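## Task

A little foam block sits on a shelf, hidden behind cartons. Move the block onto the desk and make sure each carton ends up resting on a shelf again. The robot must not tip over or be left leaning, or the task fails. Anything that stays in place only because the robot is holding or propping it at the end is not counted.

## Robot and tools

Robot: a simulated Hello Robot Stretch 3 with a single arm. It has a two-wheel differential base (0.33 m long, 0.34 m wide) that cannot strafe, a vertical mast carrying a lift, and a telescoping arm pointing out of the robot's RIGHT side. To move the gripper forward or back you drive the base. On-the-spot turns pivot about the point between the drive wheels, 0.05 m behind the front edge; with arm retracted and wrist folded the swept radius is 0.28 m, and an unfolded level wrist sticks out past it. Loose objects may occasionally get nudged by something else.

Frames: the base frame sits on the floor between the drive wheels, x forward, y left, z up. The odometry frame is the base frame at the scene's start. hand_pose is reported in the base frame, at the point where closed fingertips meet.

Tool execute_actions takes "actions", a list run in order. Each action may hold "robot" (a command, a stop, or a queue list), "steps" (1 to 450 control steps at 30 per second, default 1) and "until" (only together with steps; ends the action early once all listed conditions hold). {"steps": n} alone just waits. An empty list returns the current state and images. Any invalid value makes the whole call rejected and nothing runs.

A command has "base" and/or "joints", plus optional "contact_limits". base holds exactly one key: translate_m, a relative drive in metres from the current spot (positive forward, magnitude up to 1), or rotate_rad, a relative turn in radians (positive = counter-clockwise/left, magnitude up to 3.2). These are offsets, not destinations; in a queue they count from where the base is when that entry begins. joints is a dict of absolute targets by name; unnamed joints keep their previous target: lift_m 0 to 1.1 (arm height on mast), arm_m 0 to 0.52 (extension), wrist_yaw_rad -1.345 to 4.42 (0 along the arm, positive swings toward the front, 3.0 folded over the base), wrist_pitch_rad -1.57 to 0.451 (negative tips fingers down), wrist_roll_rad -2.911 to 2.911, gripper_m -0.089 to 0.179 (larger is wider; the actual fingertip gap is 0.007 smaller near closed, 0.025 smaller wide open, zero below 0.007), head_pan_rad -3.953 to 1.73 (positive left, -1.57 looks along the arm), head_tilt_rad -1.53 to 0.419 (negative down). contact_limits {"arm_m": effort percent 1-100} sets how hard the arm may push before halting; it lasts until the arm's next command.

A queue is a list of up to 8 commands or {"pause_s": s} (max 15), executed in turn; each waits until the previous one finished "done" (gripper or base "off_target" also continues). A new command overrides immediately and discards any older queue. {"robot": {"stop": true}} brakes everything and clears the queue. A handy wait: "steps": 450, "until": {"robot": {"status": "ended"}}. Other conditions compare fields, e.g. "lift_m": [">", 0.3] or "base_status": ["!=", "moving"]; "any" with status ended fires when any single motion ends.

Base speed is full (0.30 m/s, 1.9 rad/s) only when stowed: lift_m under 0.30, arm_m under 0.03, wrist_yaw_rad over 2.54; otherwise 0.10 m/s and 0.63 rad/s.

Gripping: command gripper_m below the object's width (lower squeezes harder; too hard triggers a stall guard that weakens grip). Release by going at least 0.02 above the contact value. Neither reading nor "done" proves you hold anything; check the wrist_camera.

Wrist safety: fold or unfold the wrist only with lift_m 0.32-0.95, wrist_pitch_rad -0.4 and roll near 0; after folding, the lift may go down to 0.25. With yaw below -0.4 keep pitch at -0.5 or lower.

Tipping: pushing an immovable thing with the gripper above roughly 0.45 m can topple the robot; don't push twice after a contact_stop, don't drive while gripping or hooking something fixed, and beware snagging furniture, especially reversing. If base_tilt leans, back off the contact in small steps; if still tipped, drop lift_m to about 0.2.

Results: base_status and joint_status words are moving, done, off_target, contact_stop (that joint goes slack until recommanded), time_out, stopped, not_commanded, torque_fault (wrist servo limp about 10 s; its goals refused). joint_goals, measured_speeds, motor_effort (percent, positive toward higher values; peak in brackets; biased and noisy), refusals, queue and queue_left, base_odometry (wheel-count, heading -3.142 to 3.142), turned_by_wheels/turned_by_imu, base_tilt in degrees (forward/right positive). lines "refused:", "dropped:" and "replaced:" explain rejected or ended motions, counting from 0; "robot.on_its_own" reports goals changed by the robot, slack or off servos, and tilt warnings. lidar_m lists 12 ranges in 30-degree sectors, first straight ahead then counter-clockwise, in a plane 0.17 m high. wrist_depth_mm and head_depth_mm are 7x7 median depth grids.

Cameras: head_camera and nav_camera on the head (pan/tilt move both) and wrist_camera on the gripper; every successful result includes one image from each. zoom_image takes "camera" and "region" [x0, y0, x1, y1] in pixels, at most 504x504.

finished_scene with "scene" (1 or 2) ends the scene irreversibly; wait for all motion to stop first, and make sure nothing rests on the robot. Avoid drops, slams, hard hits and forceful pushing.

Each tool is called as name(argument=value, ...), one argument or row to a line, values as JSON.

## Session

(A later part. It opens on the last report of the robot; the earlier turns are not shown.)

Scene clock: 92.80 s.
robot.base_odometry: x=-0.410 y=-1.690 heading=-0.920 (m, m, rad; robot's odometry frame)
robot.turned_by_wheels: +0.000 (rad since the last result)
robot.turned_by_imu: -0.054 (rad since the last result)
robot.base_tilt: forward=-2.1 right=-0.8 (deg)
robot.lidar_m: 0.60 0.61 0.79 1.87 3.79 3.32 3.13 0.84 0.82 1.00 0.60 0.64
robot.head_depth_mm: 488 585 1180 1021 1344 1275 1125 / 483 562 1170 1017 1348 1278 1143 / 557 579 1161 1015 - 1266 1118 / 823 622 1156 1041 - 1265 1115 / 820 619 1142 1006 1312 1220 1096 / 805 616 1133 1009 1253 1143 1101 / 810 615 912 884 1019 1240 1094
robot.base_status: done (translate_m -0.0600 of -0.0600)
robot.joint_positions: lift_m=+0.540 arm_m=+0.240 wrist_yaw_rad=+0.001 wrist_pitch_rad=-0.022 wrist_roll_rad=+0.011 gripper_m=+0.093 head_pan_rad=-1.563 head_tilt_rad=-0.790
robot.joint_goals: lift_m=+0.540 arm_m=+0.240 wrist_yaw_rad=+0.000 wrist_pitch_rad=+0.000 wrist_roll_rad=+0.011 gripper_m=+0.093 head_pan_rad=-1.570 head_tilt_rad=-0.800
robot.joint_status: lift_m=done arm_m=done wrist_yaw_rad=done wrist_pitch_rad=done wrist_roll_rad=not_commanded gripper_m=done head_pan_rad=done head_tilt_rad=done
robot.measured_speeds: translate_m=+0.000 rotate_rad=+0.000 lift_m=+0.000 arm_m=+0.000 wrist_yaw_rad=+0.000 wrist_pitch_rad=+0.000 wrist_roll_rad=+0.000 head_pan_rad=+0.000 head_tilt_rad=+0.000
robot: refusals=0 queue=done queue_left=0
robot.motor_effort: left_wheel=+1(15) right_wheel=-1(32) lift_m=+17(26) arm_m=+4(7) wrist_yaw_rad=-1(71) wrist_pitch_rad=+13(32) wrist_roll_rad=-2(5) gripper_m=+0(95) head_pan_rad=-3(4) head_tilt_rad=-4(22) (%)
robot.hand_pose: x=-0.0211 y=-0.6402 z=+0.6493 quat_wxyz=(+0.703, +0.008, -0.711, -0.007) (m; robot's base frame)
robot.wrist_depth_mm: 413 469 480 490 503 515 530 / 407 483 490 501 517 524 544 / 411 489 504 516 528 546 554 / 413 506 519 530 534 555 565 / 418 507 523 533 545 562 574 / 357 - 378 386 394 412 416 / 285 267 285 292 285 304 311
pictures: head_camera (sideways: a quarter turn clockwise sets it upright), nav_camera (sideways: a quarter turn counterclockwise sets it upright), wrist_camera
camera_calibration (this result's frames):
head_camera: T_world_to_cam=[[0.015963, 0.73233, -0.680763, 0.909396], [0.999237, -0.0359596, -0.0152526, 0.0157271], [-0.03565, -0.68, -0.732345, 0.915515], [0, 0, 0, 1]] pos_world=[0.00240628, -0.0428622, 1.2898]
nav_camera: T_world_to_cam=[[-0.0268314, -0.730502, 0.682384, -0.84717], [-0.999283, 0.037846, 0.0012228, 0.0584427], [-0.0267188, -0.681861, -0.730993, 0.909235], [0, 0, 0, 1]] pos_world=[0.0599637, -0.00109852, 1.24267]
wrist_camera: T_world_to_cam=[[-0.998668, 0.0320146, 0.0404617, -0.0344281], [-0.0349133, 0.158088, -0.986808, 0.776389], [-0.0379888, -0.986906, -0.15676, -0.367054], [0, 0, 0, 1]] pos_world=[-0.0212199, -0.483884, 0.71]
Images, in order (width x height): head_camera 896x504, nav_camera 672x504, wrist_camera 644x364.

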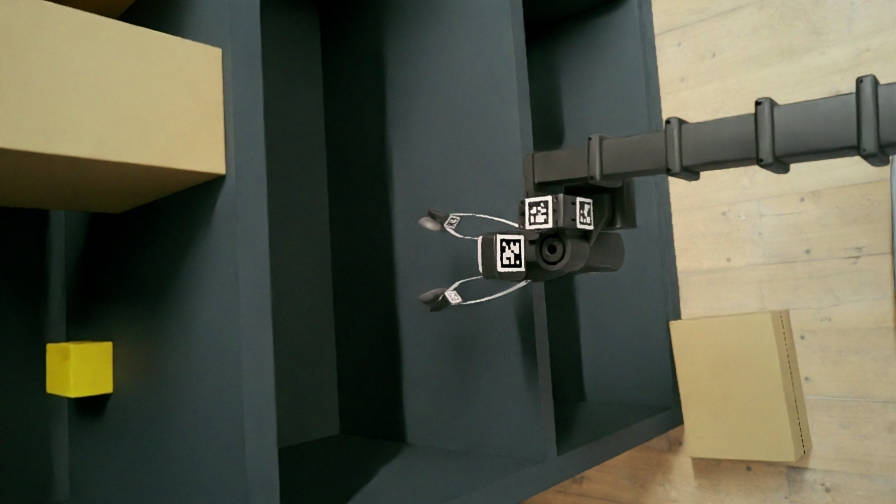

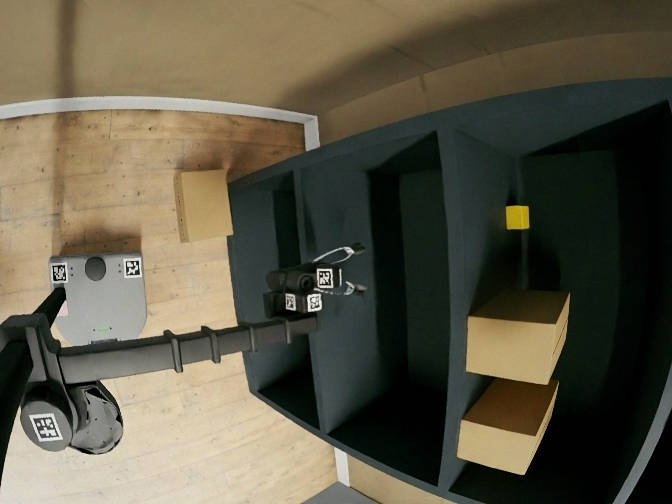

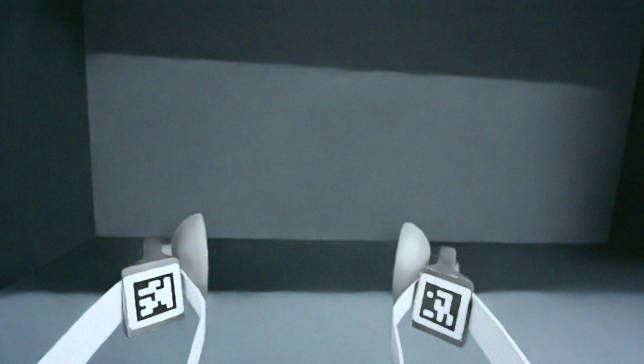

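execute_actions(
  actions=[
    {"robot":[{"joints":{"arm_m":0}},{"joints":{"lift_m":0.97,"gripper_m":0.12,"wrist_pitch_rad":-0.15,"head_tilt_rad":-0.5},"base":{"rotate_rad":0.06}},{"base":{"translate_m":0.065}},{"joints":{"arm_m":0.33}}],"steps":450,"until":{"robot":{"status":"ended"}}},
  ],
)

Scene clock: 115.20 s.
robot.base_odometry: x=-0.367 y=-1.740 heading=-0.860 (m, m, rad; robot's odometry frame)
robot.turned_by_wheels: +0.060 (rad since the last result)
robot.turned_by_imu: +0.063 (rad since the last result)
robot.base_tilt: forward=-2.1 right=-0.9 (deg)
robot.lidar_m: 0.53 0.55 0.75 1.97 3.82 3.32 2.54 0.87 0.95 0.65 0.57 0.56
robot.head_depth_mm: 836 704 550 - 1038 933 1171 / 830 883 - 1176 1097 900 1168 / 830 901 - 1168 1096 906 1171 / 824 908 - 640 1089 901 1171 / 821 907 858 642 1088 902 1168 / 806 872 793 639 860 844 1079 / 556 552 548 602 1251 1439 1240
robot.base_status: done (translate_m +0.0650 of +0.0650)
robot.joint_positions: lift_m=+0.970 arm_m=+0.330 wrist_yaw_rad=+0.001 wrist_pitch_rad=-0.167 wrist_roll_rad=+0.011 gripper_m=+0.120 head_pan_rad=-1.563 head_tilt_rad=-0.507
robot.joint_goals: lift_m=+0.970 arm_m=+0.330 wrist_yaw_rad=+0.000 wrist_pitch_rad=-0.150 wrist_roll_rad=+0.011 gripper_m=+0.120 head_pan_rad=-1.570 head_tilt_rad=-0.500
robot.joint_status: lift_m=done arm_m=done wrist_yaw_rad=done wrist_pitch_rad=done wrist_roll_rad=not_commanded gripper_m=done head_pan_rad=done head_tilt_rad=done
robot.measured_speeds: translate_m=+0.000 rotate_rad=+0.000 lift_m=+0.000 arm_m=+0.000 wrist_yaw_rad=+0.000 wrist_pitch_rad=+0.000 wrist_roll_rad=+0.000 head_pan_rad=+0.000 head_tilt_rad=+0.000
robot: refusals=0 queue=done queue_left=0
robot.motor_effort: left_wheel=-2(6) right_wheel=+2(7) lift_m=+25(29) arm_m=+4(7) wrist_yaw_rad=-1(1) wrist_pitch_rad=+10(13) wrist_roll_rad=-2(3) gripper_m=+0(80) head_pan_rad=-3(4) head_tilt_rad=+4(21) (%)
robot.hand_pose: x=-0.0212 y=-0.7232 z=+1.0420 quat_wxyz=(+0.701, +0.059, -0.708, -0.059) (m; robot's base frame)
robot.wrist_depth_mm: 252 363 390 387 390 393 207 / 254 372 403 405 410 413 206 / 257 375 421 421 426 428 203 / 259 353 415 356 439 447 202 / 249 296 287 285 312 306 202 / 219 - 220 226 230 242 199 / - 170 178 182 185 181 184
pictures: head_camera (sideways: a quarter turn clockwise sets it upright), nav_camera (sideways: a quarter turn counterclockwise sets it upright), wrist_camera
camera_calibration (this result's frames):
head_camera: T_world_to_cam=[[0.0176116, 0.513334, -0.858008, 1.14042], [0.999256, -0.0384967, -0.00252114, -0.000844789], [-0.0343247, -0.857325, -0.51363, 0.630994], [0, 0, 0, 1]] pos_world=[0.00241812, -0.0444837, 1.30259]
nav_camera: T_world_to_cam=[[-0.0284828, -0.51113, 0.859032, -1.07742], [-0.999272, 0.036394, -0.011478, 0.0749796], [-0.0253969, -0.858733, -0.511794, 0.624084], [0, 0, 0, 1]] pos_world=[0.0600868, -0.0175094, 1.2458]
wrist_camera: T_world_to_cam=[[-0.998632, 0.0261341, 0.0452914, -0.0570628], [-0.0353904, 0.299834, -0.953335, 1.24469], [-0.0384944, -0.953633, -0.298499, -0.215632], [0, 0, 0, 1]] pos_world=[-0.0212353, -0.577344, 1.12483]
Images, in order (width x height): head_camera 896x504, nav_camera 672x504, wrist_camera 644x364.

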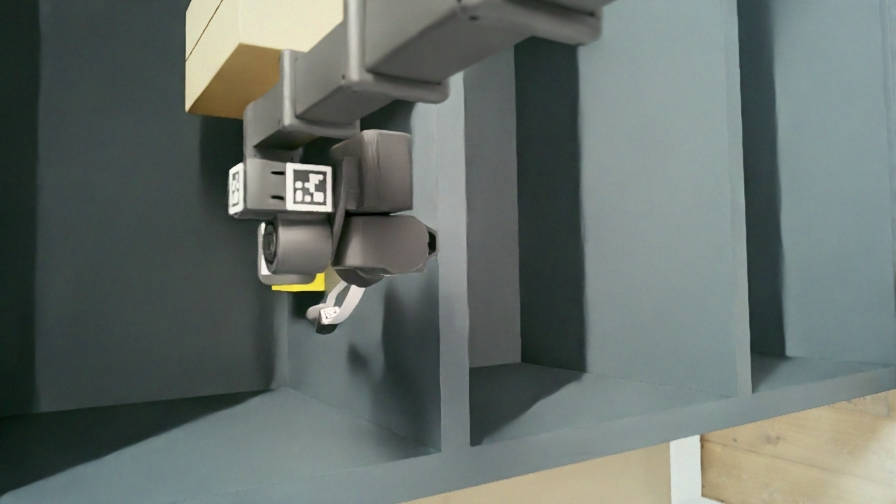

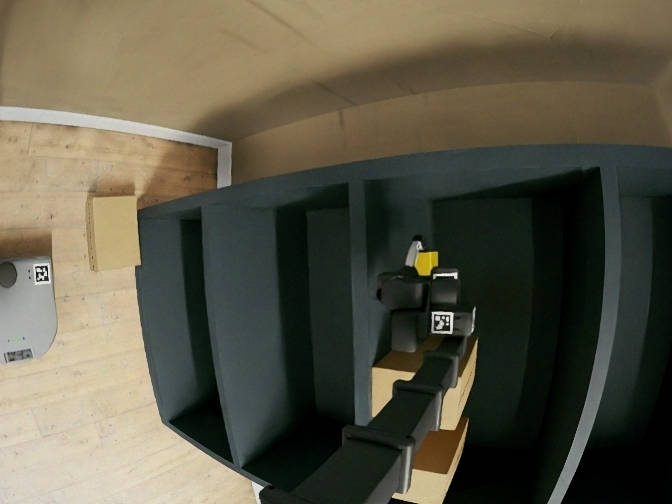

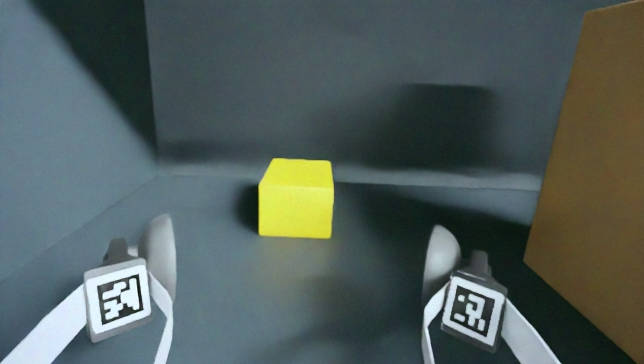

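execute_actions(
  actions=[
    {"robot":[{"joints":{"arm_m":0}},{"joints":{"lift_m":0.4,"gripper_m":0.0,"wrist_pitch_rad":-1.2,"head_tilt_rad":-1.2},"base":{"translate_m":0.35}},{"joints":{"arm_m":0.2}}],"steps":450,"until":{"robot":{"status":"ended"}}},
  ],
)

Scene clock: 130.57 s.
robot.base_odometry: x=-0.139 y=-2.005 heading=-0.860 (m, m, rad; robot's odometry frame)
robot.turned_by_wheels: +0.000 (rad since the last result)
robot.turned_by_imu: +0.002 (rad since the last result)
robot.base_tilt: forward=-2.1 right=-0.8 (deg)
robot.lidar_m: 0.19 0.19 0.26 0.70 3.84 3.67 2.89 1.16 0.57 0.57 0.27 0.19
robot.head_depth_mm: 998 921 1370 1347 1270 1214 - / 597 895 1352 1255 1271 1211 - / 914 942 1140 1230 - - - / 1097 1398 1459 1332 1279 - 1102 / 1091 1391 1447 1348 1250 1178 1109 / 1023 1020 996 972 954 925 900 / 632 623 617 607 596 587 576
robot.base_status: done (translate_m +0.3500 of +0.3500)
robot.joint_positions: lift_m=+0.400 arm_m=+0.200 wrist_yaw_rad=+0.001 wrist_pitch_rad=-1.203 wrist_roll_rad=+0.011 gripper_m=+0.000 head_pan_rad=-1.563 head_tilt_rad=-1.185
robot.joint_goals: lift_m=+0.400 arm_m=+0.200 wrist_yaw_rad=+0.000 wrist_pitch_rad=-1.200 wrist_roll_rad=+0.011 gripper_m=+0.000 head_pan_rad=-1.570 head_tilt_rad=-1.200
robot.joint_status: lift_m=done arm_m=done wrist_yaw_rad=done wrist_pitch_rad=done wrist_roll_rad=not_commanded gripper_m=done head_pan_rad=done head_tilt_rad=done
robot.measured_speeds: translate_m=+0.000 rotate_rad=+0.000 lift_m=+0.000 arm_m=+0.000 wrist_yaw_rad=+0.000 wrist_pitch_rad=+0.000 wrist_roll_rad=+0.000 head_pan_rad=+0.000 head_tilt_rad=+0.000
robot: refusals=0 queue=done queue_left=0
robot.motor_effort: left_wheel=-3(5) right_wheel=+2(6) lift_m=+18(27) arm_m=+4(4) wrist_yaw_rad=+0(1) wrist_pitch_rad=+2(10) wrist_roll_rad=-2(2) gripper_m=-3(81) head_pan_rad=-3(3) head_tilt_rad=-6(35) (%)
robot.hand_pose: x=-0.0216 y=-0.4142 z=+0.2911 quat_wxyz=(+0.580, +0.398, -0.586, -0.402) (m; robot's base frame)
robot.wrist_depth_mm: 284 401 514 520 423 223 203 / 287 395 492 503 415 263 437 / 292 400 476 480 408 408 419 / 294 404 456 461 349 352 361 / 295 409 442 451 337 339 346 / 300 417 428 - 326 328 334 / 301 397 414 415 317 321 325
pictures: head_camera (sideways: a quarter turn clockwise sets it upright), nav_camera (sideways: a quarter turn counterclockwise sets it upright), wrist_camera
camera_calibration (this result's frames):
head_camera: T_world_to_cam=[[0.0145095, 0.938016, -0.346288, 0.473688], [0.999165, -0.026831, -0.030814, 0.0359747], [-0.0381953, -0.345551, -0.937622, 1.18234], [0, 0, 0, 1]] pos_world=[0.00234235, -0.0348009, 1.27373]
nav_camera: T_world_to_cam=[[-0.025372, -0.936958, 0.348518, -0.412255], [-0.99925, 0.0339748, 0.0185929, 0.0358338], [-0.0292616, -0.347785, -0.937117, 1.17717], [0, 0, 0, 1]] pos_world=[0.0597929, 0.0219181, 1.24616]
wrist_camera: T_world_to_cam=[[-0.998568, -0.0255217, 0.0470082, -0.0533759], [-0.0356143, 0.972938, -0.228307, 0.503853], [-0.0399093, -0.229654, -0.972454, 0.350931], [0, 0, 0, 1]] pos_world=[-0.0213497, -0.410987, 0.458807]
Images, in order (width x height): head_camera 896x504, nav_camera 672x504, wrist_camera 644x364.

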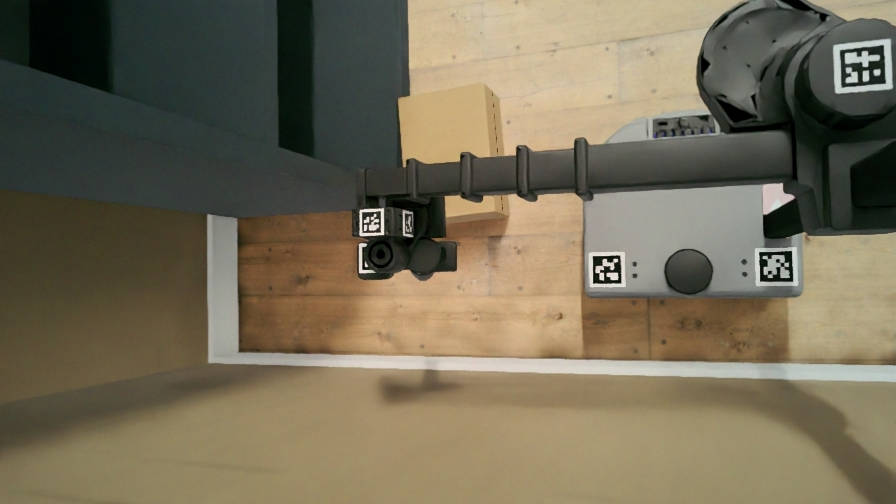

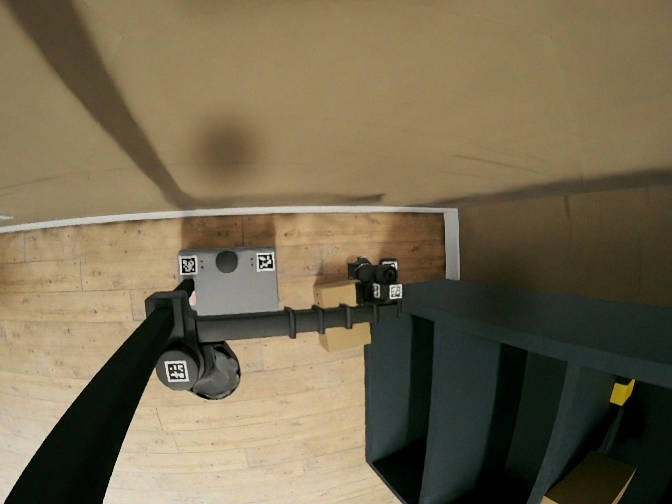

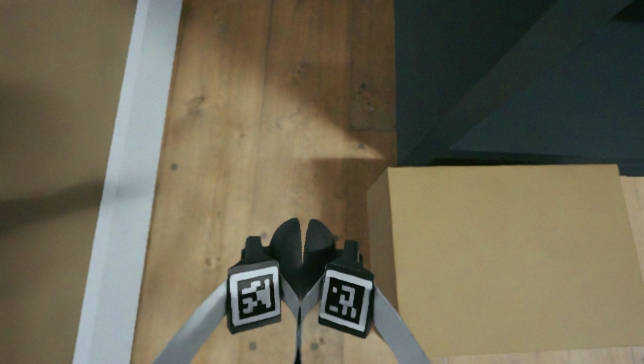

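execute_actions(
  actions=[
    {"robot":[{"joints":{"arm_m":0.225,"lift_m":0.17}},{"base":{"translate_m":-0.28}},{"base":{"translate_m":0.015}},{"joints":{"arm_m":0.04}},{"base":{"translate_m":-0.16},"joints":{"lift_m":0.15}}],"steps":450,"until":{"robot":{"status":"ended"}}},
  ],
)

Scene clock: 146.17 s.
robot.base_odometry: x=-0.416 y=-1.683 heading=-0.860 (m, m, rad; robot's odometry frame)
robot.turned_by_wheels: +0.000 (rad since the last result)
robot.turned_by_imu: +0.005 (rad since the last result)
robot.base_tilt: forward=-2.1 right=-0.8 (deg)
robot.lidar_m: 0.61 0.63 0.86 2.25 3.84 3.25 2.47 0.82 0.84 0.94 0.60 0.63
robot.head_depth_mm: 1000 923 1356 1349 1276 1195 1124 / 1002 918 1362 1352 1270 1206 1111 / 992 916 1357 1314 1292 - - / 992 909 1353 1232 - - 1102 / 987 904 1351 1304 1258 1177 1112 / 983 903 1261 1330 1253 1176 1105 / 805 800 1402 1335 1247 1163 1102
robot.base_status: done (translate_m -0.1600 of -0.1600)
robot.joint_positions: lift_m=+0.150 arm_m=+0.040 wrist_yaw_rad=+0.001 wrist_pitch_rad=-1.203 wrist_roll_rad=+0.010 gripper_m=+0.000 head_pan_rad=-1.563 head_tilt_rad=-1.185
robot.joint_goals: lift_m=+0.150 arm_m=+0.040 wrist_yaw_rad=+0.000 wrist_pitch_rad=-1.200 wrist_roll_rad=+0.010 gripper_m=+0.000 head_pan_rad=-1.570 head_tilt_rad=-1.200
robot.joint_status: lift_m=done arm_m=done wrist_yaw_rad=done wrist_pitch_rad=done wrist_roll_rad=not_commanded gripper_m=done head_pan_rad=done head_tilt_rad=done
robot.measured_speeds: translate_m=+0.000 rotate_rad=+0.000 lift_m=+0.000 arm_m=+0.000 wrist_yaw_rad=+0.000 wrist_pitch_rad=+0.000 wrist_roll_rad=+0.000 head_pan_rad=+0.000 head_tilt_rad=+0.000
robot: refusals=0 queue=done queue_left=0
robot.motor_effort: left_wheel=-2(9) right_wheel=+2(6) lift_m=+18(16) arm_m=-4(5) wrist_yaw_rad=+0(0) wrist_pitch_rad=+2(2) wrist_roll_rad=-2(2) gripper_m=-2(2) head_pan_rad=-3(2) head_tilt_rad=-7(6) (%)
robot.hand_pose: x=-0.0216 y=-0.2549 z=+0.0411 quat_wxyz=(+0.580, +0.399, -0.585, -0.402) (m; robot's base frame)
robot.wrist_depth_mm: 127 127 130 133 136 139 142 / 215 161 165 171 175 180 235 / 208 209 212 215 218 222 228 / 201 203 207 210 212 216 220 / 195 197 199 204 206 208 212 / 189 191 193 - 200 201 205 / 183 185 187 189 193 195 197
pictures: head_camera (sideways: a quarter turn clockwise sets it upright), nav_camera (sideways: a quarter turn counterclockwise sets it upright), wrist_camera
camera_calibration (this result's frames):
head_camera: T_world_to_cam=[[0.0145396, 0.938017, -0.346284, 0.473683], [0.999164, -0.026863, -0.0308142, 0.0359749], [-0.0382064, -0.345546, -0.937624, 1.18235], [0, 0, 0, 1]] pos_world=[0.00234124, -0.0348007, 1.27373]
nav_camera: T_world_to_cam=[[-0.025402, -0.936959, 0.348515, -0.41225], [-0.999249, 0.0340067, 0.018593, 0.0358335], [-0.0292727, -0.34778, -0.937119, 1.17717], [0, 0, 0, 1]] pos_world=[0.0597936, 0.0219166, 1.24616]
wrist_camera: T_world_to_cam=[[-0.998536, -0.0262744, 0.0472783, -0.0377598], [-0.0363915, 0.973013, -0.227863, 0.29179], [-0.0400154, -0.22925, -0.972545, 0.144469], [0, 0, 0, 1]] pos_world=[-0.0213048, -0.251788, 0.208776]
Images, in order (width x height): head_camera 896x504, nav_camera 672x504, wrist_camera 644x364.

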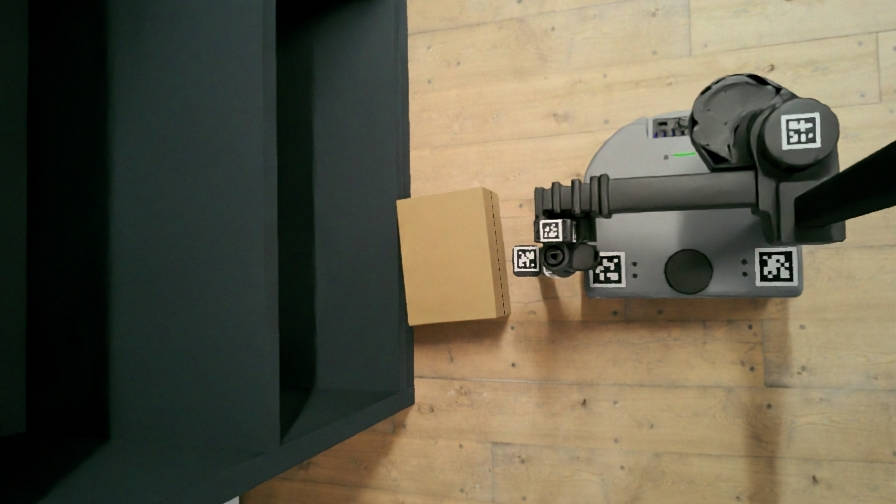

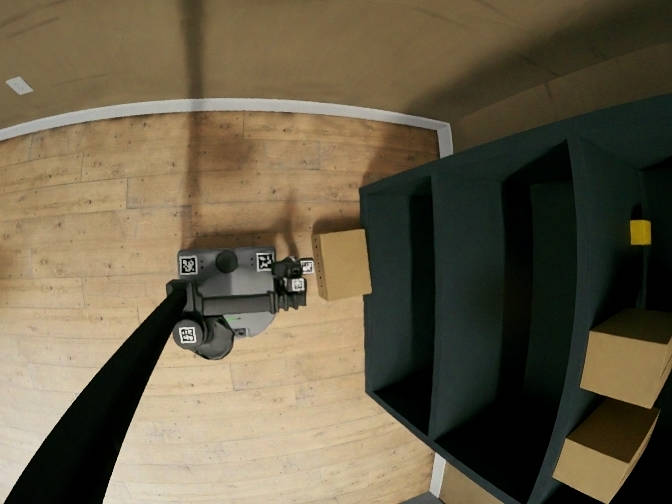

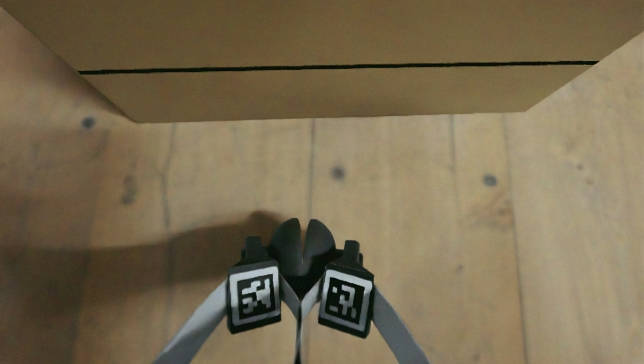

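execute_actions(
  actions=[
    {"robot":[{"joints":{"lift_m":0.19,"gripper_m":0.05}},{"joints":{"arm_m":0.14}},{"joints":{"wrist_pitch_rad":-0.8}}],"steps":150,"until":{"robot":{"status":"ended"}}},
  ],
)

Scene clock: 153.97 s.
robot.base_odometry: x=-0.416 y=-1.683 heading=-0.860 (m, m, rad; robot's odometry frame)
robot.turned_by_wheels: +0.000 (rad since the last result)
robot.turned_by_imu: +0.002 (rad since the last result)
robot.base_tilt: forward=-2.1 right=-0.9 (deg)
robot.lidar_m: 0.61 0.63 0.86 2.25 3.81 3.25 2.47 0.81 0.84 0.94 0.60 0.63
robot.head_depth_mm: 1002 919 1362 1351 1269 1192 1121 / 999 916 1352 1340 1268 1215 1103 / 995 914 1353 1325 1274 - - / 988 910 1346 1244 1268 - 1095 / 981 905 1344 1306 1258 1176 1109 / 987 904 1261 1329 1257 1178 1105 / 803 799 1409 1329 1242 1175 1103
robot.base_status: done (translate_m -0.1600 of -0.1600)
robot.joint_positions: lift_m=+0.190 arm_m=+0.140 wrist_yaw_rad=+0.001 wrist_pitch_rad=-1.215 wrist_roll_rad=+0.010 gripper_m=+0.050 head_pan_rad=-1.563 head_tilt_rad=-1.185
robot.joint_goals: lift_m=+0.190 arm_m=+0.140 wrist_yaw_rad=+0.000 wrist_pitch_rad=-1.210 wrist_roll_rad=+0.010 gripper_m=+0.050 head_pan_rad=-1.570 head_tilt_rad=-1.200
robot.joint_status: lift_m=done arm_m=done wrist_yaw_rad=done wrist_pitch_rad=moving wrist_roll_rad=not_commanded gripper_m=done head_pan_rad=done head_tilt_rad=done
robot.measured_speeds: translate_m=+0.000 rotate_rad=+0.000 lift_m=+0.000 arm_m=+0.000 wrist_yaw_rad=+0.000 wrist_pitch_rad=+0.000 wrist_roll_rad=+0.000 head_pan_rad=+0.000 head_tilt_rad=+0.000
robot: refusals=0 queue=running queue_left=0
robot.on_its_own: wrist_pitch_rad is held at -1.210, not at your -0.800, since a time_out
robot.motor_effort: left_wheel=-2(3) right_wheel=+2(1) lift_m=+24(25) arm_m=+4(6) wrist_yaw_rad=+0(0) wrist_pitch_rad=+3(100) wrist_roll_rad=-2(2) gripper_m=+0(80) head_pan_rad=-3(1) head_tilt_rad=-6(6) (%)
robot.hand_pose: x=-0.0216 y=-0.3513 z=+0.0800 quat_wxyz=(+0.578, +0.402, -0.583, -0.406) (m; robot's base frame)
robot.wrist_depth_mm: 135 136 138 141 143 145 147 / 130 131 133 135 137 140 143 / 125 127 128 130 132 135 137 / 122 124 125 126 128 130 132 / 232 232 216 237 225 214 248 / 224 227 231 233 238 240 243 / 217 219 223 226 227 233 235
pictures: head_camera (sideways: a quarter turn clockwise sets it upright), nav_camera (sideways: a quarter turn counterclockwise sets it upright), wrist_camera
camera_calibration (this result's frames):
head_camera: T_world_to_cam=[[0.01454, 0.938085, -0.3461, 0.473443], [0.999164, -0.0268579, -0.0308209, 0.0359836], [-0.0382081, -0.345363, -0.937691, 1.18243], [0, 0, 0, 1]] pos_world=[0.00234116, -0.0347951, 1.27373]
nav_camera: T_world_to_cam=[[-0.0254024, -0.937027, 0.348331, -0.412011], [-0.999249, 0.034004, 0.0186011, 0.035823], [-0.0292744, -0.347597, -0.937187, 1.17726], [0, 0, 0, 1]] pos_world=[0.0597935, 0.0219275, 1.24616]
wrist_camera: T_world_to_cam=[[-0.998532, -0.0268689, 0.0470399, -0.0423265], [-0.0364713, 0.975491, -0.216995, 0.394415], [-0.0400566, -0.218392, -0.975039, 0.164214], [0, 0, 0, 1]] pos_world=[-0.0213016, -0.350023, 0.247692]
Images, in order (width x height): head_camera 896x504, nav_camera 672x504, wrist_camera 644x364.

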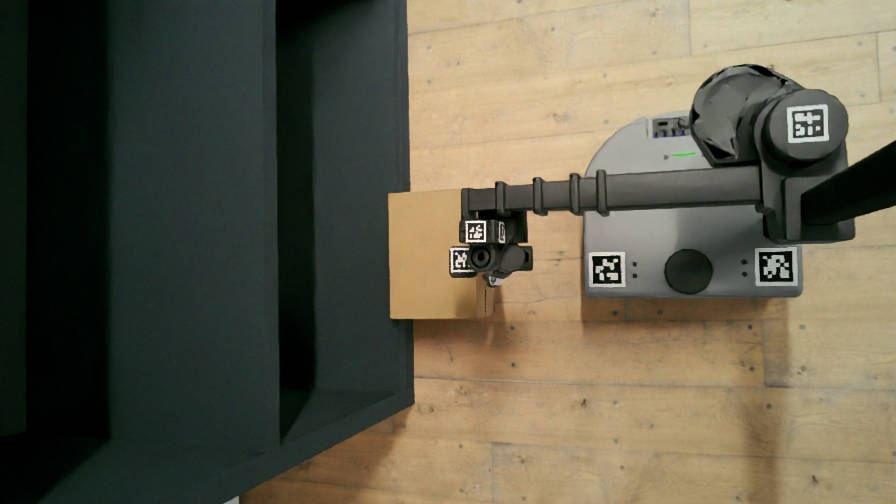

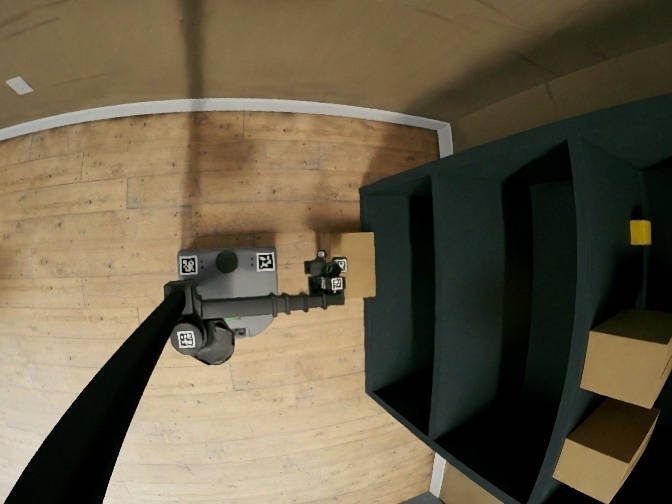

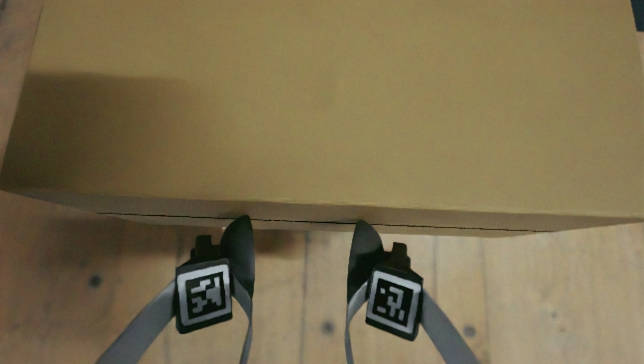

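Jammed by friction; raise lift while pressing gently.

execute_actions(
  actions=[
    {"steps":10},
    {"robot":{"joints":{"wrist_pitch_rad":-1.12}},"steps":12},
    {"robot":{"joints":{"lift_m":0.27,"wrist_pitch_rad":-1.05}},"steps":60,"until":{"robot":{"status":"ended"}}},
  ],
)

Scene clock: 158.50 s.
robot.base_odometry: x=-0.416 y=-1.683 heading=-0.860 (m, m, rad; robot's odometry frame)
robot.turned_by_wheels: +0.000 (rad since the last result)
robot.turned_by_imu: +0.001 (rad since the last result)
robot.base_tilt: forward=-2.1 right=-0.9 (deg)
robot.lidar_m: 0.61 0.63 0.86 2.25 3.84 3.24 2.47 0.81 0.41 0.40 0.60 0.63
robot.head_depth_mm: 999 923 1362 1345 1277 1202 1118 / 1003 915 1360 1346 1269 1217 - / 993 915 1356 1323 1278 - - / 991 908 1347 1201 1277 - 1100 / 987 906 1345 1305 1251 1178 1106 / 984 904 1265 1330 1247 1184 1105 / 802 799 1403 1337 1245 1175 1104
robot.base_status: done (translate_m -0.1600 of -0.1600)
robot.joint_positions: lift_m=+0.270 arm_m=+0.140 wrist_yaw_rad=+0.001 wrist_pitch_rad=-1.124 wrist_roll_rad=+0.010 gripper_m=+0.050 head_pan_rad=-1.563 head_tilt_rad=-1.185
robot.joint_goals: lift_m=+0.270 arm_m=+0.140 wrist_yaw_rad=+0.000 wrist_pitch_rad=-1.050 wrist_roll_rad=+0.010 gripper_m=+0.050 head_pan_rad=-1.570 head_tilt_rad=-1.200
robot.joint_status: lift_m=done arm_m=done wrist_yaw_rad=done wrist_pitch_rad=off_target wrist_roll_rad=not_commanded gripper_m=done head_pan_rad=done head_tilt_rad=done
robot.measured_speeds: translate_m=+0.000 rotate_rad=+0.000 lift_m=+0.000 arm_m=+0.000 wrist_yaw_rad=+0.000 wrist_pitch_rad=+0.000 wrist_roll_rad=+0.000 head_pan_rad=+0.000 head_tilt_rad=+0.000
robot: refusals=0 queue=dropped queue_left=0
robot.on_its_own: wrist_pitch_rad is at rest, and its effort (+44) is outside its rest range (-20 to +32)
robot.motor_effort: left_wheel=-3(3) right_wheel=+2(1) lift_m=+24(25) arm_m=+4(4) wrist_yaw_rad=-1(0) wrist_pitch_rad=+44(90) wrist_roll_rad=-2(2) gripper_m=-1(1) head_pan_rad=-3(4) head_tilt_rad=-6(6) (%)
robot.hand_pose: x=-0.0215 y=-0.3735 z=+0.1671 quat_wxyz=(+0.596, +0.375, -0.601, -0.379) (m; robot's base frame)
robot.wrist_depth_mm: 293 290 225 235 246 319 328 / 335 167 173 179 187 194 314 / 141 141 141 145 150 154 166 / 323 153 153 153 153 153 153 / 314 178 172 178 178 178 343 / 303 298 213 213 205 214 329 / 290 293 296 300 301 312 314
pictures: head_camera (sideways: a quarter turn clockwise sets it upright), nav_camera (sideways: a quarter turn counterclockwise sets it upright), wrist_camera
replaced: robot.wrist_pitch_rad: its motion had ended time_out
camera_calibration (this result's frames):
head_camera: T_world_to_cam=[[0.0145392, 0.938085, -0.3461, 0.473443], [0.999164, -0.026857, -0.0308209, 0.0359836], [-0.0382078, -0.345363, -0.937691, 1.18243], [0, 0, 0, 1]] pos_world=[0.00234119, -0.0347951, 1.27373]
nav_camera: T_world_to_cam=[[-0.0254017, -0.937027, 0.348331, -0.412011], [-0.999249, 0.0340032, 0.0186011, 0.035823], [-0.0292741, -0.347597, -0.937187, 1.17726], [0, 0, 0, 1]] pos_world=[0.0597935, 0.0219275, 1.24616]
wrist_camera: T_world_to_cam=[[-0.998532, -0.022626, 0.0492105, -0.0457715], [-0.0365731, 0.951816, -0.30448, 0.440795], [-0.0399502, -0.305833, -0.951247, 0.207659], [0, 0, 0, 1]] pos_world=[-0.021287, -0.357083, 0.334]
Images, in order (width x height): head_camera 896x504, nav_camera 672x504, wrist_camera 644x364.

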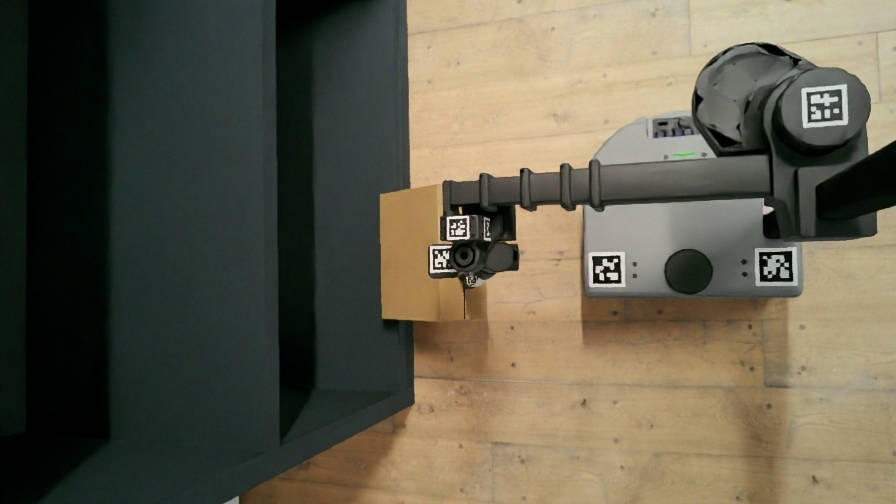

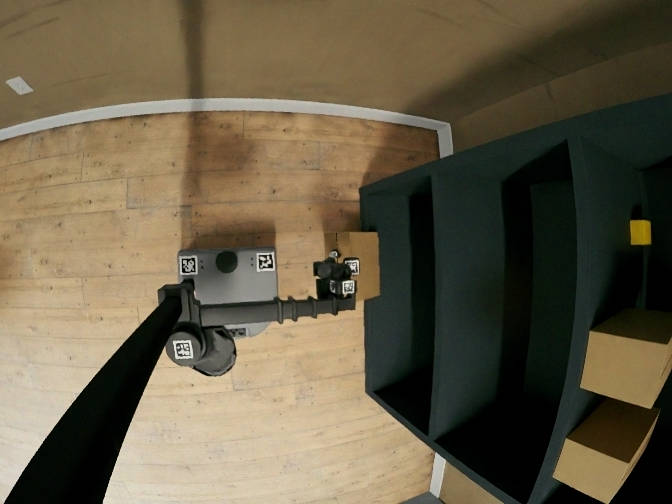

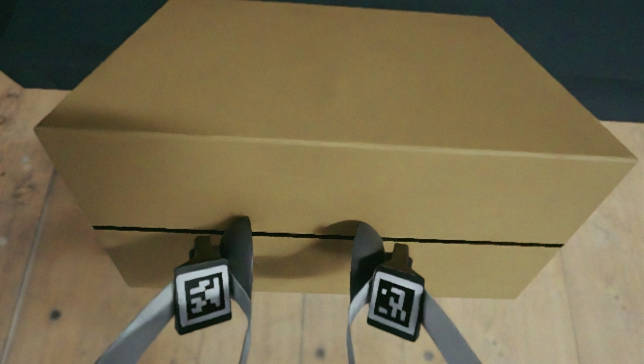

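execute_actions(
  actions=[
    {"robot":{"joints":{"lift_m":0.31,"arm_m":0.2}},"steps":100,"until":{"robot":{"status":"ended"}}},
  ],
)

Scene clock: 172.50 s.
robot.base_odometry: x=-0.416 y=-1.683 heading=-0.860 (m, m, rad; robot's odometry frame)
robot.turned_by_wheels: +0.000 (rad since the last result)
robot.turned_by_imu: +0.001 (rad since the last result)
robot.base_tilt: forward=-2.1 right=-0.9 (deg)
robot.lidar_m: 0.61 0.63 0.85 2.25 3.82 3.23 2.48 0.81 0.41 0.39 0.60 0.63
robot.head_depth_mm: 1000 925 1359 1350 1274 1204 1116 / 1000 917 1362 1344 1267 1214 - / 997 915 1355 1338 1284 - - / 987 909 1351 1307 1278 - 1104 / 986 909 1347 1310 1257 1174 1110 / 981 903 1267 1329 1252 1179 1102 / 806 802 1403 1333 1248 1171 1101
robot.base_status: done (translate_m -0.1600 of -0.1600)
robot.joint_positions: lift_m=+0.310 arm_m=+0.198 wrist_yaw_rad=+0.001 wrist_pitch_rad=-1.270 wrist_roll_rad=+0.010 gripper_m=+0.050 head_pan_rad=-1.563 head_tilt_rad=-1.185
robot.joint_goals: lift_m=+0.310 arm_m=+0.200 wrist_yaw_rad=+0.000 wrist_pitch_rad=-1.050 wrist_roll_rad=+0.010 gripper_m=+0.050 head_pan_rad=-1.570 head_tilt_rad=-1.200
robot.joint_status: lift_m=done arm_m=done wrist_yaw_rad=done wrist_pitch_rad=off_target wrist_roll_rad=not_commanded gripper_m=done head_pan_rad=done head_tilt_rad=done
robot.measured_speeds: translate_m=+0.000 rotate_rad=+0.000 lift_m=+0.000 arm_m=+0.000 wrist_yaw_rad=+0.000 wrist_pitch_rad=+0.000 wrist_roll_rad=+0.000 head_pan_rad=+0.000 head_tilt_rad=+0.000
robot: refusals=0 queue=done queue_left=0
robot.on_its_own: arm_m is at rest, and its effort (+17) is outside its rest range (-14 to +14); wrist_pitch_rad is at rest, and its effort (+100) is outside its rest range (-20 to +32)
robot.motor_effort: left_wheel=-3(3) right_wheel=+3(2) lift_m=+15(23) arm_m=+17(19) wrist_yaw_rad=-1(0) wrist_pitch_rad=+100(100) wrist_roll_rad=-2(2) gripper_m=-3(3) head_pan_rad=-2(3) head_tilt_rad=-7(5) (%)
robot.hand_pose: x=-0.0216 y=-0.3961 z=+0.1971 quat_wxyz=(+0.567, +0.418, -0.571, -0.422) (m; robot's base frame)
robot.wrist_depth_mm: 293 297 236 249 263 317 321 / 343 172 178 185 193 202 314 / 142 140 143 147 152 157 170 / 345 151 151 151 152 151 152 / 341 173 169 175 175 175 367 / 333 332 206 206 199 207 361 / 326 328 333 338 339 347 353
pictures: head_camera (sideways: a quarter turn clockwise sets it upright), nav_camera (sideways: a quarter turn counterclockwise sets it upright), wrist_camera
camera_calibration (this result's frames):
head_camera: T_world_to_cam=[[0.0145391, 0.938085, -0.3461, 0.473444], [0.999164, -0.0268569, -0.0308209, 0.0359836], [-0.0382078, -0.345363, -0.937691, 1.18243], [0, 0, 0, 1]] pos_world=[0.0023412, -0.0347952, 1.27373]
nav_camera: T_world_to_cam=[[-0.0254015, -0.937027, 0.348331, -0.412011], [-0.999249, 0.0340031, 0.0186011, 0.035823], [-0.0292741, -0.347597, -0.937187, 1.17726], [0, 0, 0, 1]] pos_world=[0.0597935, 0.0219275, 1.24616]
wrist_camera: T_world_to_cam=[[-0.998526, -0.0295567, 0.0455169, -0.0498113], [-0.0365887, 0.986052, -0.162365, 0.456979], [-0.040083, -0.163791, -0.98568, 0.292366], [0, 0, 0, 1]] pos_world=[-0.0212987, -0.40419, 0.364644]
Images, in order (width x height): head_camera 896x504, nav_camera 672x504, wrist_camera 644x364.

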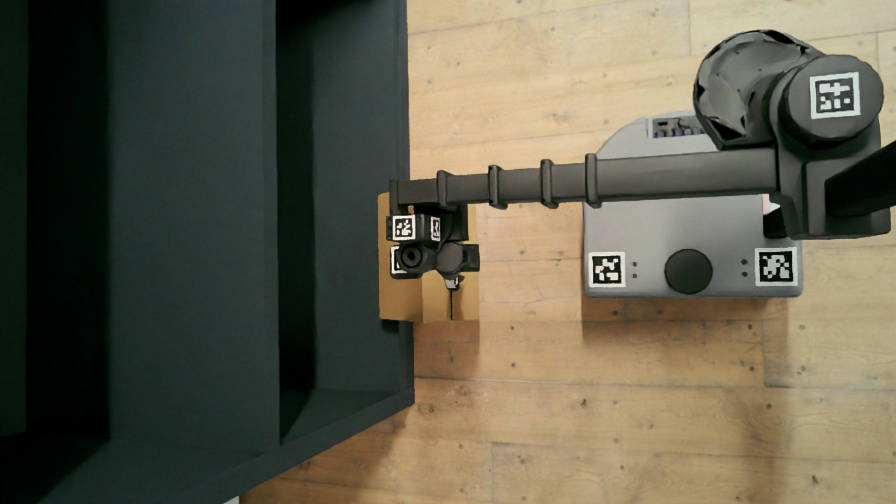

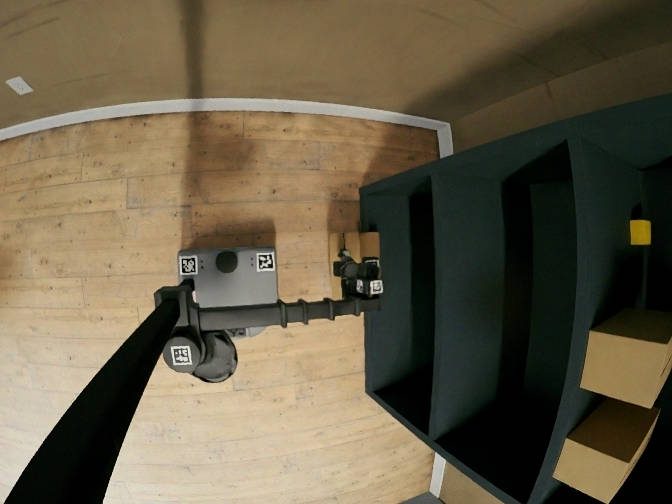

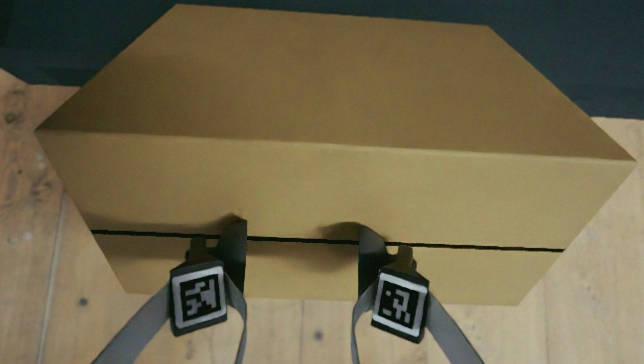

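execute_actions(
  actions=[
    {"robot":{"joints":{"lift_m":0.34}},"steps":60,"until":{"robot":{"status":"ended"}}},
  ],
)

Scene clock: 175.13 s.
robot.base_odometry: x=-0.416 y=-1.683 heading=-0.860 (m, m, rad; robot's odometry frame)
robot.turned_by_wheels: +0.000 (rad since the last result)
robot.turned_by_imu: +0.001 (rad since the last result)
robot.base_tilt: forward=-2.1 right=-0.9 (deg)
robot.lidar_m: 0.61 0.63 0.86 2.24 3.83 3.25 2.48 0.81 0.42 0.41 0.60 0.63
robot.head_depth_mm: 1001 923 1365 1347 1270 1205 1112 / 999 921 1357 1350 1265 1212 - / 995 912 1361 1338 1276 - - / 992 907 1343 1315 1284 - 1102 / 984 904 1344 1323 1265 1175 1109 / 981 901 1262 1330 1247 1174 1102 / 805 802 1404 1334 1252 1175 1105
robot.base_status: done (translate_m -0.1600 of -0.1600)
robot.joint_positions: lift_m=+0.340 arm_m=+0.199 wrist_yaw_rad=+0.001 wrist_pitch_rad=-1.128 wrist_roll_rad=+0.010 gripper_m=+0.050 head_pan_rad=-1.563 head_tilt_rad=-1.185
robot.joint_goals: lift_m=+0.340 arm_m=+0.200 wrist_yaw_rad=+0.000 wrist_pitch_rad=-1.050 wrist_roll_rad=+0.010 gripper_m=+0.050 head_pan_rad=-1.570 head_tilt_rad=-1.200
robot.joint_status: lift_m=done arm_m=done wrist_yaw_rad=done wrist_pitch_rad=off_target wrist_roll_rad=not_commanded gripper_m=done head_pan_rad=done head_tilt_rad=done
robot.measured_speeds: translate_m=+0.000 rotate_rad=+0.000 lift_m=+0.000 arm_m=+0.000 wrist_yaw_rad=+0.000 wrist_pitch_rad=+0.000 wrist_roll_rad=+0.000 head_pan_rad=+0.000 head_tilt_rad=+0.000
robot: refusals=0 queue=done queue_left=0
robot.on_its_own: wrist_pitch_rad is at rest, and its effort (+47) is outside its rest range (-20 to +32)
robot.motor_effort: left_wheel=-3(3) right_wheel=+3(3) lift_m=+16(17) arm_m=+10(17) wrist_yaw_rad=-1(1) wrist_pitch_rad=+47(100) wrist_roll_rad=-2(2) gripper_m=-2(2) head_pan_rad=-3(4) head_tilt_rad=-6(7) (%)
robot.hand_pose: x=-0.0215 y=-0.4318 z=+0.2371 quat_wxyz=(+0.595, +0.377, -0.600, -0.380) (m; robot's base frame)
robot.wrist_depth_mm: 350 379 384 393 398 406 417 / 350 361 367 374 380 386 392 / 339 163 165 167 168 171 372 / 395 168 170 171 172 174 373 / 382 174 175 178 178 181 414 / 365 181 184 185 187 188 397 / 353 354 355 358 364 197 383
pictures: head_camera (sideways: a quarter turn clockwise sets it upright), nav_camera (sideways: a quarter turn counterclockwise sets it upright), wrist_camera
camera_calibration (this result's frames):
head_camera: T_world_to_cam=[[0.014539, 0.938085, -0.3461, 0.473443], [0.999164, -0.0268568, -0.0308209, 0.0359836], [-0.0382078, -0.345363, -0.937691, 1.18243], [0, 0, 0, 1]] pos_world=[0.0023412, -0.0347951, 1.27373]
nav_camera: T_world_to_cam=[[-0.0254014, -0.937027, 0.348331, -0.412011], [-0.999249, 0.034003, 0.0186011, 0.035823], [-0.0292741, -0.347597, -0.937187, 1.17726], [0, 0, 0, 1]] pos_world=[0.0597935, 0.0219275, 1.24616]
wrist_camera: T_world_to_cam=[[-0.998533, -0.0228258, 0.0491101, -0.0505992], [-0.0365486, 0.953212, -0.300084, 0.517167], [-0.0399626, -0.301439, -0.952648, 0.25859], [0, 0, 0, 1]] pos_world=[-0.0212893, -0.416176, 0.404023]
Images, in order (width x height): head_camera 896x504, nav_camera 672x504, wrist_camera 644x364.

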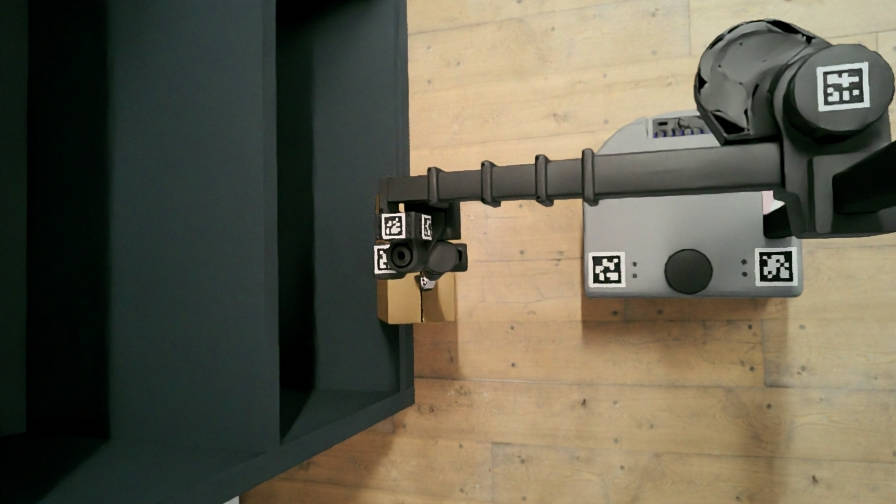

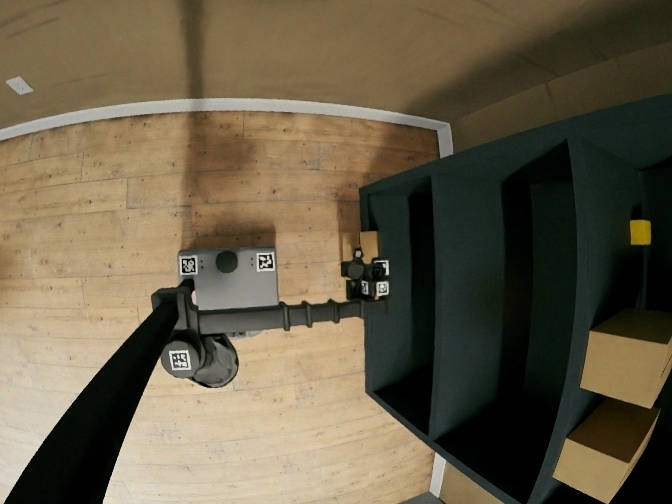

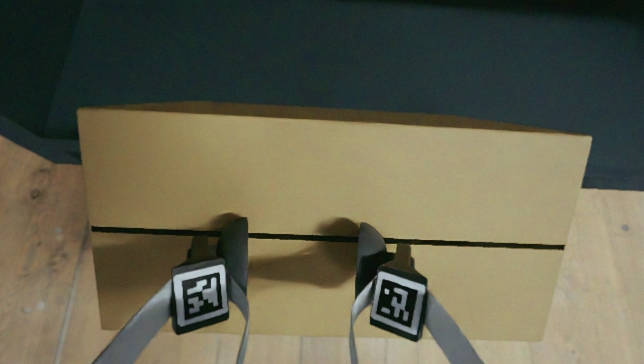

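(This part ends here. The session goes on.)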